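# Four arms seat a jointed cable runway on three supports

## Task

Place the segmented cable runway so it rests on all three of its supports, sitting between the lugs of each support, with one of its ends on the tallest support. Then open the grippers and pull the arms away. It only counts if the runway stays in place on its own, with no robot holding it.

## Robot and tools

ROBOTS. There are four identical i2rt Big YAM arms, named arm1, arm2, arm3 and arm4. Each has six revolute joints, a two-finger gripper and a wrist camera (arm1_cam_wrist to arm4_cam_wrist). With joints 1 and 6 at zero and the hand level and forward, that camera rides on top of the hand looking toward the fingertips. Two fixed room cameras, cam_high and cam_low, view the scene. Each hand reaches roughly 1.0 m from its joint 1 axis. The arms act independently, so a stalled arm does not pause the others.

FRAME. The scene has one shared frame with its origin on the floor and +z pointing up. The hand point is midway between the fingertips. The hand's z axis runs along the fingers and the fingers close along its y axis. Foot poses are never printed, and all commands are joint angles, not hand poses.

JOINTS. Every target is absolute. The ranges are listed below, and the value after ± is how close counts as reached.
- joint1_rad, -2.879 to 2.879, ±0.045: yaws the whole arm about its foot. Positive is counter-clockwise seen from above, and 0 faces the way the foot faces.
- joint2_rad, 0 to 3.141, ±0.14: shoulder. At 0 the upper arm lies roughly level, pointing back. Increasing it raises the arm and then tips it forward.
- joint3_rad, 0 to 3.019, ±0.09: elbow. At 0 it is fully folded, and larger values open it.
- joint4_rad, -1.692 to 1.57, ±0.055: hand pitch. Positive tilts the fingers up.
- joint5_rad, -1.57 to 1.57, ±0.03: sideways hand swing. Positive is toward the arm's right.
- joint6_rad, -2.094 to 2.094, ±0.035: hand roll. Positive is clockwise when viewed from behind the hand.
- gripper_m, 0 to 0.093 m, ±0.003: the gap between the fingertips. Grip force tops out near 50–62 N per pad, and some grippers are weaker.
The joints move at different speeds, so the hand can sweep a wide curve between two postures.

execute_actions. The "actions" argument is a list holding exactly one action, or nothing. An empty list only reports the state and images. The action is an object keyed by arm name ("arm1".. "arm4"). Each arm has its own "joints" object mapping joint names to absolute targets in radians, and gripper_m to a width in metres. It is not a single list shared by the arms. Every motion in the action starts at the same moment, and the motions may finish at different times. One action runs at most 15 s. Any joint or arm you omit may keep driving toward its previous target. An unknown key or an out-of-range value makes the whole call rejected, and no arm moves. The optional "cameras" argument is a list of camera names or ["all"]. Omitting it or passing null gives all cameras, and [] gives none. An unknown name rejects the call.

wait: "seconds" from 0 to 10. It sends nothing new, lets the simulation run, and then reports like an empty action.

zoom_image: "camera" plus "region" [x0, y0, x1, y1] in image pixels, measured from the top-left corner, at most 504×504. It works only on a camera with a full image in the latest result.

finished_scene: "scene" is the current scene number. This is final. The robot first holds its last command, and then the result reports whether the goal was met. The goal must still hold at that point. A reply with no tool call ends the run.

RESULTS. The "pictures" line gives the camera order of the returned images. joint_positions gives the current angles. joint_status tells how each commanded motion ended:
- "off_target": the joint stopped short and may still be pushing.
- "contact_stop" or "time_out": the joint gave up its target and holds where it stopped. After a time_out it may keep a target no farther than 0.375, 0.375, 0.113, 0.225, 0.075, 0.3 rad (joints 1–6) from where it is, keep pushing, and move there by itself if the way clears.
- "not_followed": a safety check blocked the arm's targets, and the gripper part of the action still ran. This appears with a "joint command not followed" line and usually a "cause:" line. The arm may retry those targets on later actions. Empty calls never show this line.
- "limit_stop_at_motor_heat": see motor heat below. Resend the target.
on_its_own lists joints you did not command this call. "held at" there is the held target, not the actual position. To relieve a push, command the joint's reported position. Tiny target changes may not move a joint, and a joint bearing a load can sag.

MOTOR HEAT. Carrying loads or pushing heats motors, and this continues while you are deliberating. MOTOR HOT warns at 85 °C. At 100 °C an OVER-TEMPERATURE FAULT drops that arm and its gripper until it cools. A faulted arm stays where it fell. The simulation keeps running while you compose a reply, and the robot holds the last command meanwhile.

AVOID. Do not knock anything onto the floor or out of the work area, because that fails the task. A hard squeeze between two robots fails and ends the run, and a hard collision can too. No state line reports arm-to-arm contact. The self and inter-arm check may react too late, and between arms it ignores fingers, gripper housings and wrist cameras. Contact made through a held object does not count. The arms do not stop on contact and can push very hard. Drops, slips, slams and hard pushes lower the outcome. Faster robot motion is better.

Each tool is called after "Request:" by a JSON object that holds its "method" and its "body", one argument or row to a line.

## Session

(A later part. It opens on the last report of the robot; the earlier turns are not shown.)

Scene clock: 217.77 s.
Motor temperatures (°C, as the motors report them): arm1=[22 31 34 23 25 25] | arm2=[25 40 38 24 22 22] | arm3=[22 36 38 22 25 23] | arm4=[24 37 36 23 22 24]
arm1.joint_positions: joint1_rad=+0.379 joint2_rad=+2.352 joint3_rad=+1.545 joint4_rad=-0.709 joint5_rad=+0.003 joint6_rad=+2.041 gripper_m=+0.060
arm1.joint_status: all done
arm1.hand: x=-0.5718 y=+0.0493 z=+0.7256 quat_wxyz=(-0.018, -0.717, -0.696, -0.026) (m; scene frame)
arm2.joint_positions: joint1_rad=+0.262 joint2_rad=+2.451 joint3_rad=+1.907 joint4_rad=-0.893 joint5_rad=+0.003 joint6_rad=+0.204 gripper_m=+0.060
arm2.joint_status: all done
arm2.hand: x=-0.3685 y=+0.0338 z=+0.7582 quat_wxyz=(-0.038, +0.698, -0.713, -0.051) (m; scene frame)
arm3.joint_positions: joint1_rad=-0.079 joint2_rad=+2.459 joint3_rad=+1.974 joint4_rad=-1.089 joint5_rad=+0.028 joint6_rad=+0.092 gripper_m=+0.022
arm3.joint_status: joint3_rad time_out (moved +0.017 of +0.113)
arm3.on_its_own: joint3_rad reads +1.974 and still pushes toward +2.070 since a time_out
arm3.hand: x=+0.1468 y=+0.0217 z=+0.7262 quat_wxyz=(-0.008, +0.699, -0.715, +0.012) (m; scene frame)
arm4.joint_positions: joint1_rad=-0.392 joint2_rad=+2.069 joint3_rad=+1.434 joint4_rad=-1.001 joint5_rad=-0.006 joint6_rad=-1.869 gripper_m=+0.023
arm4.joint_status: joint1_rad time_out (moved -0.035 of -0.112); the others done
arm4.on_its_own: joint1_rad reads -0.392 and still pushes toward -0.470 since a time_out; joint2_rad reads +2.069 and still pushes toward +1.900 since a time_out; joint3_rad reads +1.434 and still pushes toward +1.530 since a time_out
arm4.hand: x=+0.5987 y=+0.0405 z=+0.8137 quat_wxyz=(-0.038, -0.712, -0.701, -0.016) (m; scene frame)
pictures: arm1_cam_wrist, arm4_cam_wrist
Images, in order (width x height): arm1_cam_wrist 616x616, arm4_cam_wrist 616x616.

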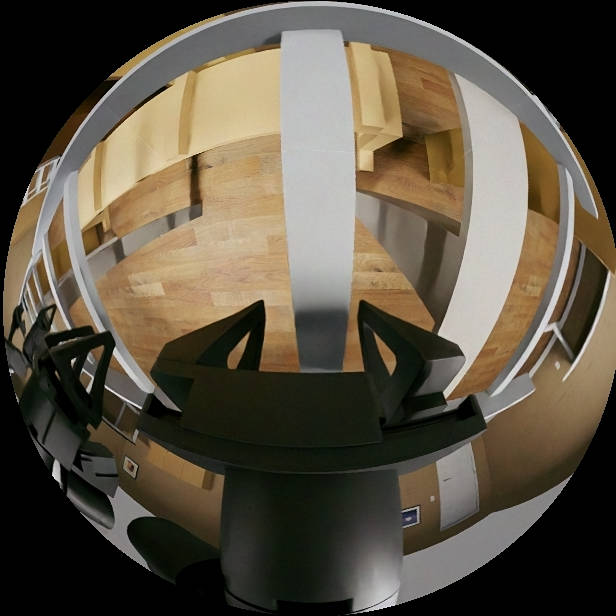

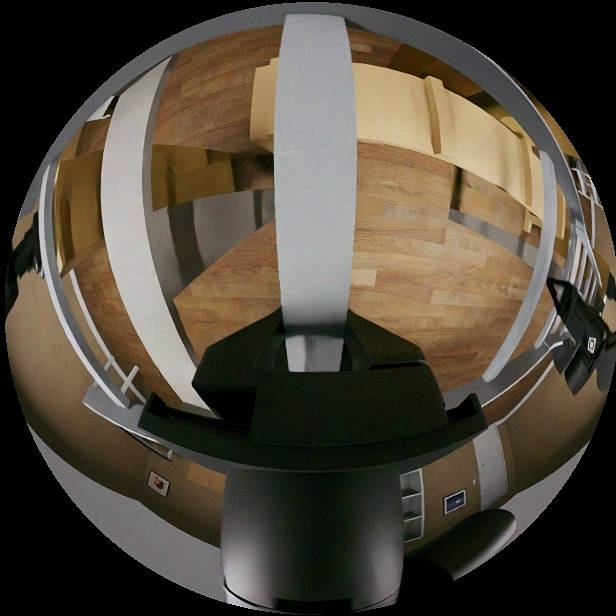

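Request:
{"method": "execute_actions", "body": {
  "actions": [
    {"arm4":{"joints":{"joint1_rad":-0.37,"joint2_rad":2.05,"joint3_rad":1.46,"joint4_rad":-0.95}},"arm3":{"joints":{"joint2_rad":2.4,"joint3_rad":2.0}}}
  ],
  "cameras": ["arm4_cam_wrist","cam_low","cam_high"]
}}

Request:
{"method": "zoom_image", "body": {
  "camera": "cam_low",
  "region": [240,160,640,270]
}}

Scene clock: 222.30 s.
Motor temperatures (°C, as the motors report them): arm1=[22 31 34 23 25 24] | arm2=[25 39 37 24 22 22] | arm3=[22 36 39 22 25 23] | arm4=[24 37 37 23 22 24]
arm1.joint_positions: joint1_rad=+0.379 joint2_rad=+2.352 joint3_rad=+1.545 joint4_rad=-0.709 joint5_rad=+0.003 joint6_rad=+2.041 gripper_m=+0.060
arm1.joint_status: not commanded
arm1.hand: x=-0.5718 y=+0.0493 z=+0.7256 quat_wxyz=(-0.018, -0.717, -0.696, -0.026) (m; scene frame)
arm2.joint_positions: joint1_rad=+0.262 joint2_rad=+2.451 joint3_rad=+1.907 joint4_rad=-0.893 joint5_rad=+0.003 joint6_rad=+0.204 gripper_m=+0.060
arm2.joint_status: not commanded
arm2.hand: x=-0.3685 y=+0.0338 z=+0.7582 quat_wxyz=(-0.038, +0.698, -0.713, -0.051) (m; scene frame)
arm3.joint_positions: joint1_rad=-0.081 joint2_rad=+2.466 joint3_rad=+1.974 joint4_rad=-1.090 joint5_rad=+0.018 joint6_rad=+0.092 gripper_m=+0.022
arm3.joint_status: all done
arm3.hand: x=+0.1469 y=+0.0196 z=+0.7211 quat_wxyz=(-0.001, +0.699, -0.715, +0.012) (m; scene frame)
arm4.joint_positions: joint1_rad=-0.385 joint2_rad=+2.095 joint3_rad=+1.414 joint4_rad=-0.964 joint5_rad=+0.003 joint6_rad=-1.865 gripper_m=+0.023
arm4.joint_status: all done
arm4.hand: x=+0.6033 y=+0.0362 z=+0.7935 quat_wxyz=(-0.040, -0.711, -0.702, -0.023) (m; scene frame)
pictures: arm4_cam_wrist, cam_high, cam_low
Images, in order (width x height): arm4_cam_wrist 616x616, cam_high 896x504, cam_low 896x504.

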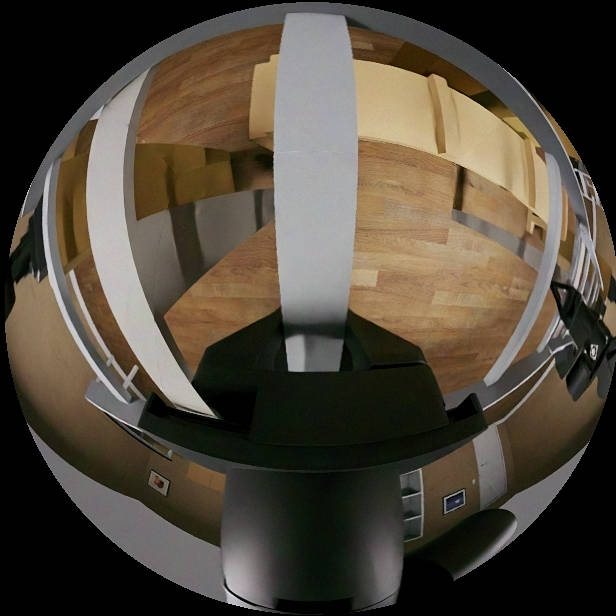

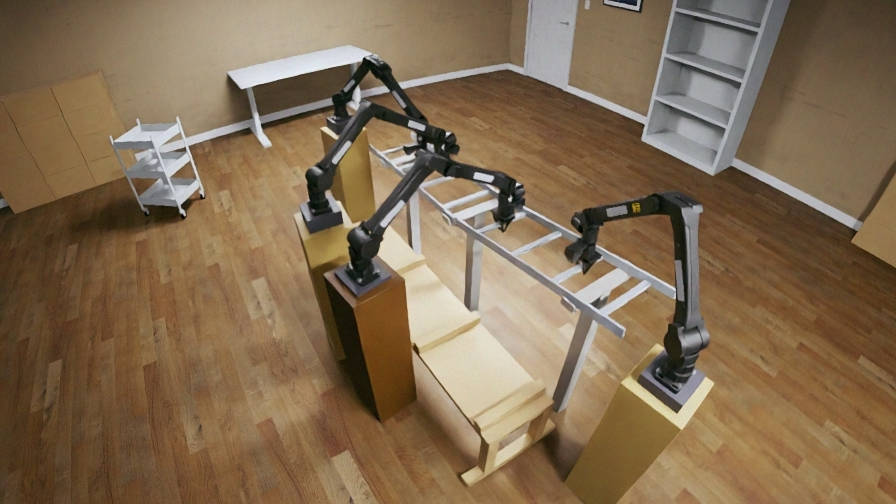

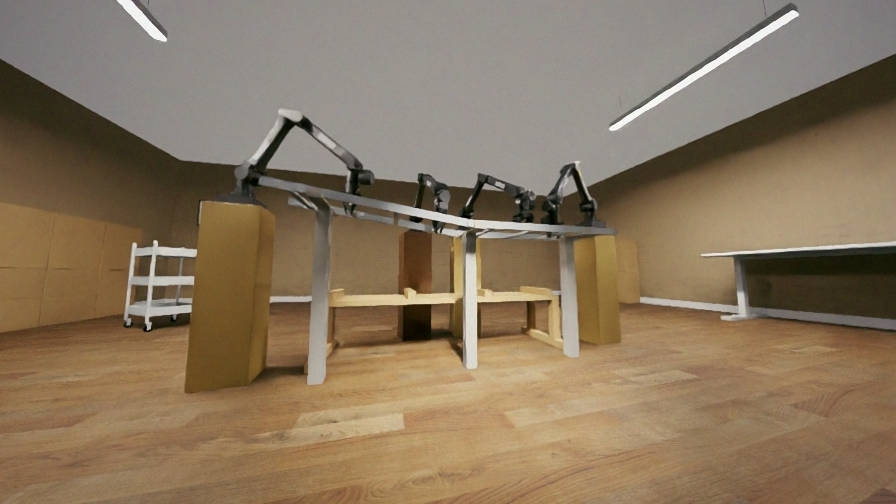

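Region (240, 160, 640, 270) of cam_low's 896x504 image, scaled by 1.260, with more detail than that image has; it fills the top 139 rows of this view, and the rest is white.

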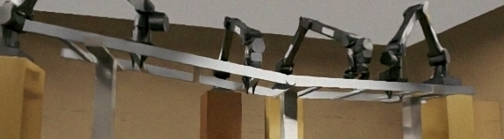

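Request:
{"method": "execute_actions", "body": {
  "actions": [
    {"arm4":{"joints":{"joint1_rad":-0.31,"joint6_rad":-1.83,"joint2_rad":2.08}}}
  ],
  "cameras": ["cam_low"]
}}

Request:
{"method": "zoom_image", "body": {
  "camera": "cam_low",
  "region": [240,160,640,270]
}}

Scene clock: 227.57 s.
Motor temperatures (°C, as the motors report them): arm1=[22 31 34 23 25 24] | arm2=[25 39 37 24 22 22] | arm3=[22 36 37 22 25 23] | arm4=[24 36 35 23 22 24]
arm1.joint_positions: joint1_rad=+0.379 joint2_rad=+2.352 joint3_rad=+1.545 joint4_rad=-0.709 joint5_rad=+0.003 joint6_rad=+2.041 gripper_m=+0.060
arm1.joint_status: not commanded
arm1.hand: x=-0.5718 y=+0.0493 z=+0.7256 quat_wxyz=(-0.018, -0.717, -0.696, -0.026) (m; scene frame)
arm2.joint_positions: joint1_rad=+0.262 joint2_rad=+2.451 joint3_rad=+1.907 joint4_rad=-0.893 joint5_rad=+0.003 joint6_rad=+0.204 gripper_m=+0.060
arm2.joint_status: not commanded
arm2.hand: x=-0.3685 y=+0.0338 z=+0.7582 quat_wxyz=(-0.038, +0.698, -0.713, -0.051) (m; scene frame)
arm3.joint_positions: joint1_rad=-0.081 joint2_rad=+2.466 joint3_rad=+1.974 joint4_rad=-1.093 joint5_rad=+0.017 joint6_rad=+0.092 gripper_m=+0.022
arm3.joint_status: not commanded
arm3.hand: x=+0.1468 y=+0.0189 z=+0.7211 quat_wxyz=(+0.000, +0.699, -0.715, +0.013) (m; scene frame)
arm4.joint_positions: joint1_rad=-0.378 joint2_rad=+2.095 joint3_rad=+1.414 joint4_rad=-0.964 joint5_rad=+0.011 joint6_rad=-1.856 gripper_m=+0.023
arm4.joint_status: joint1_rad time_out (moved +0.006 of +0.075); the others done
arm4.on_its_own: joint1_rad reads -0.378 and still pushes toward -0.310 since a time_out
arm4.hand: x=+0.6026 y=+0.0341 z=+0.7935 quat_wxyz=(-0.038, -0.711, -0.701, -0.026) (m; scene frame)
pictures: cam_low
Images, in order (width x height): cam_low 896x504.

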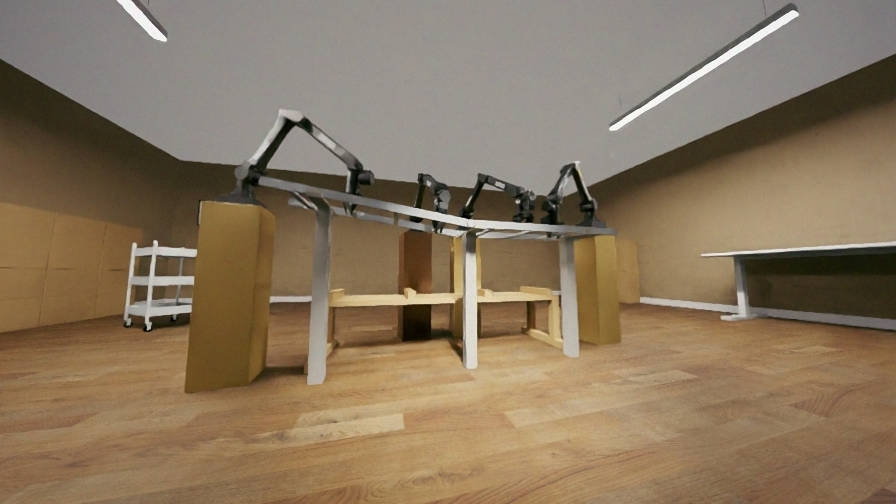

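Region (240, 160, 640, 270) of cam_low's 896x504 image, scaled by 1.260, with more detail than that image has; it fills the top 139 rows of this view, and the rest is white.

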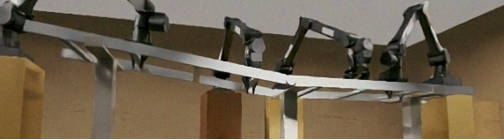

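Request:
{"method": "execute_actions", "body": {
  "actions": [
    {"arm4":{"joints":{"joint1_rad":-0.378,"gripper_m":0.06}},"arm3":{"joints":{"joint2_rad":2.46,"gripper_m":0.06}}}
  ],
  "cameras": []
}}

Request:
{"method": "execute_actions", "body": {
  "actions": [
    {"arm4":{"joints":{"joint2_rad":1.6,"joint4_rad":-1.4}},"arm3":{"joints":{"joint2_rad":2.0,"joint4_rad":-1.5}},"arm2":{"joints":{"joint2_rad":2.0,"joint4_rad":-1.4}},"arm1":{"joints":{"joint2_rad":1.6,"joint4_rad":-1.4}}}
  ]
}}

Scene clock: 234.83 s.
Motor temperatures (°C, as the motors report them): arm1=[22 31 34 23 24 24] | arm2=[25 38 37 24 22 22] | arm3=[22 35 36 22 25 23] | arm4=[24 34 34 23 22 24]
arm1.joint_positions: joint1_rad=+0.379 joint2_rad=+2.352 joint3_rad=+1.545 joint4_rad=-0.709 joint5_rad=+0.003 joint6_rad=+2.041 gripper_m=+0.060
arm1.joint_status: not commanded
arm1.hand: x=-0.5718 y=+0.0493 z=+0.7256 quat_wxyz=(-0.018, -0.717, -0.696, -0.026) (m; scene frame)
arm2.joint_positions: joint1_rad=+0.262 joint2_rad=+2.451 joint3_rad=+1.907 joint4_rad=-0.893 joint5_rad=+0.003 joint6_rad=+0.204 gripper_m=+0.060
arm2.joint_status: not commanded
arm2.hand: x=-0.3685 y=+0.0338 z=+0.7582 quat_wxyz=(-0.038, +0.698, -0.713, -0.051) (m; scene frame)
arm3.joint_positions: joint1_rad=-0.076 joint2_rad=+2.467 joint3_rad=+1.974 joint4_rad=-1.082 joint5_rad=+0.003 joint6_rad=+0.092 gripper_m=+0.060
arm3.joint_status: all done
arm3.hand: x=+0.1410 y=+0.0210 z=+0.7203 quat_wxyz=(+0.002, +0.700, -0.714, +0.004) (m; scene frame)
arm4.joint_positions: joint1_rad=-0.377 joint2_rad=+2.095 joint3_rad=+1.419 joint4_rad=-0.962 joint5_rad=+0.002 joint6_rad=-1.844 gripper_m=+0.060
arm4.joint_status: all done
arm4.hand: x=+0.5989 y=+0.0327 z=+0.7950 quat_wxyz=(-0.036, -0.715, -0.697, -0.021) (m; scene frame)
pictures: none
No camera images: the call's "cameras" was empty. Leave "cameras" out to get every camera's image.

Scene clock: 236.53 s.
Motor temperatures (°C, as the motors report them): arm1=[22 31 34 23 24 24] | arm2=[25 38 37 24 22 22] | arm3=[22 35 36 22 25 23] | arm4=[24 34 34 23 22 24]
arm1.joint_positions: joint1_rad=+0.379 joint2_rad=+1.595 joint3_rad=+1.565 joint4_rad=-1.393 joint5_rad=+0.003 joint6_rad=+2.042 gripper_m=+0.060
arm1.joint_status: all done
arm1.hand: x=-0.6647 y=+0.0123 z=+1.1475 quat_wxyz=(-0.033, -0.715, -0.694, -0.069) (m; scene frame)
arm2.joint_positions: joint1_rad=+0.262 joint2_rad=+2.010 joint3_rad=+1.909 joint4_rad=-1.390 joint5_rad=+0.003 joint6_rad=+0.204 gripper_m=+0.060
arm2.joint_status: all done
arm2.hand: x=-0.3565 y=-0.0356 z=+1.0419 quat_wxyz=(-0.023, +0.699, -0.714, -0.029) (m; scene frame)
arm3.joint_positions: joint1_rad=-0.076 joint2_rad=+2.023 joint3_rad=+1.986 joint4_rad=-1.491 joint5_rad=+0.003 joint6_rad=+0.092 gripper_m=+0.060
arm3.joint_status: all done
arm3.hand: x=+0.1449 y=-0.0320 z=+1.0154 quat_wxyz=(-0.014, +0.700, -0.714, -0.014) (m; scene frame)
arm4.joint_positions: joint1_rad=-0.377 joint2_rad=+1.590 joint3_rad=+1.435 joint4_rad=-1.388 joint5_rad=+0.002 joint6_rad=-1.843 gripper_m=+0.060
arm4.joint_status: all done
arm4.hand: x=+0.6620 y=+0.0134 z=+1.0592 quat_wxyz=(+0.005, -0.716, -0.698, +0.002) (m; scene frame)
pictures: arm1_cam_wrist, arm2_cam_wrist, arm3_cam_wrist, arm4_cam_wrist, cam_high, cam_low
Images, in order (width x height): arm1_cam_wrist 616x616, arm2_cam_wrist 616x616, arm3_cam_wrist 616x616, arm4_cam_wrist 616x616, cam_high 896x504, cam_low 896x504.

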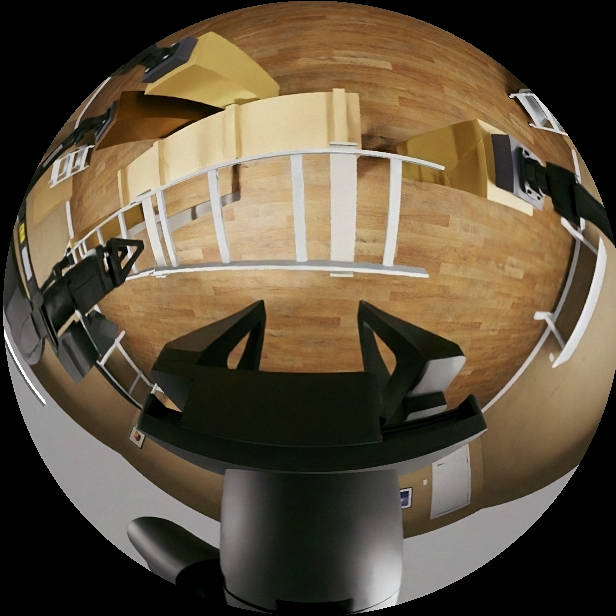

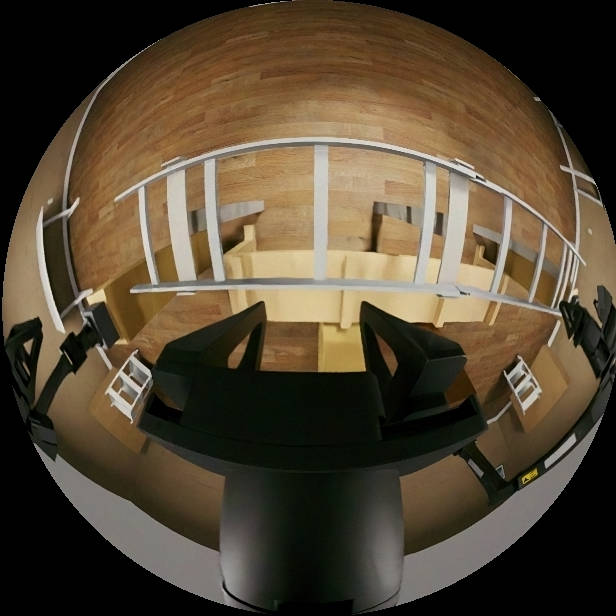

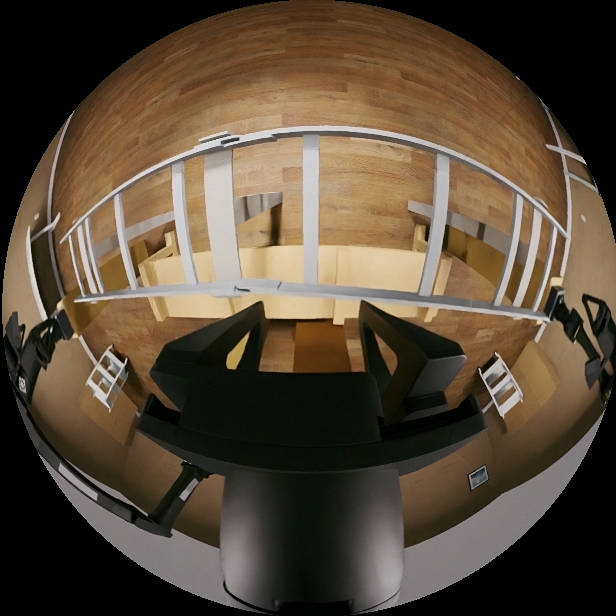

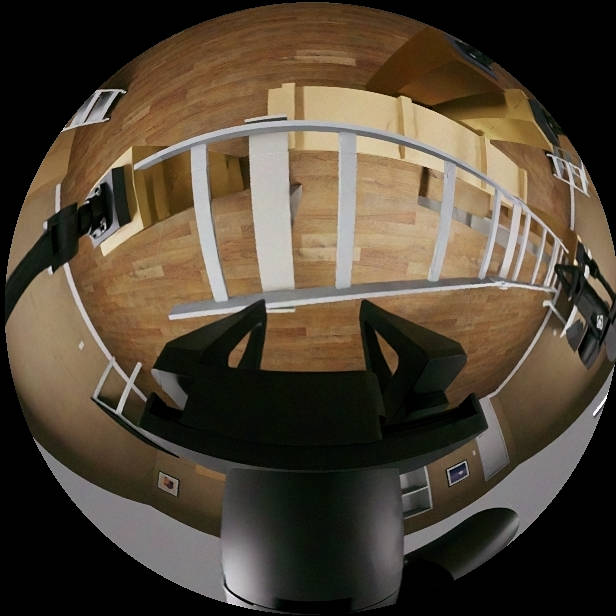

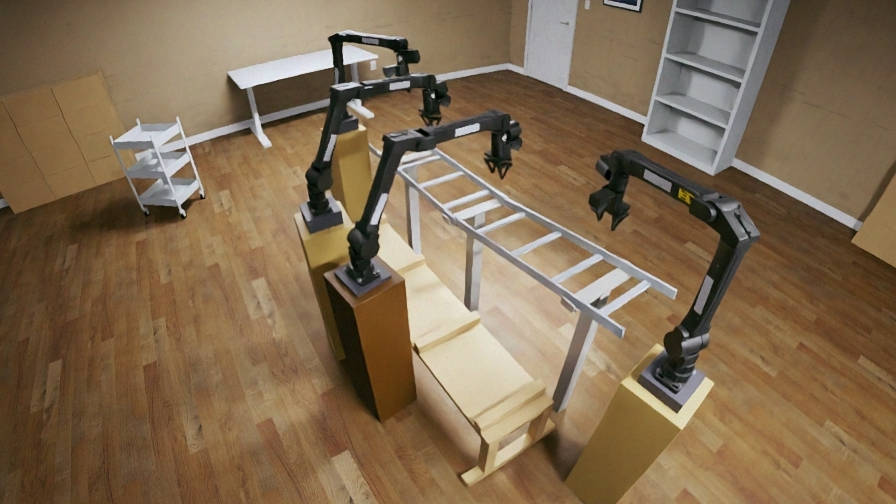

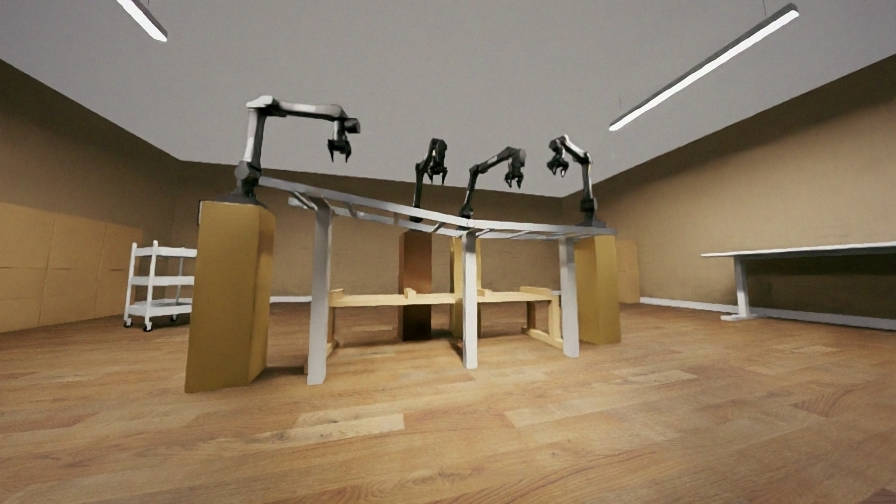

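All seated.

Request:
{"method": "finished_scene", "body": {
  "scene": 1
}}

The scene is finished: the task was done.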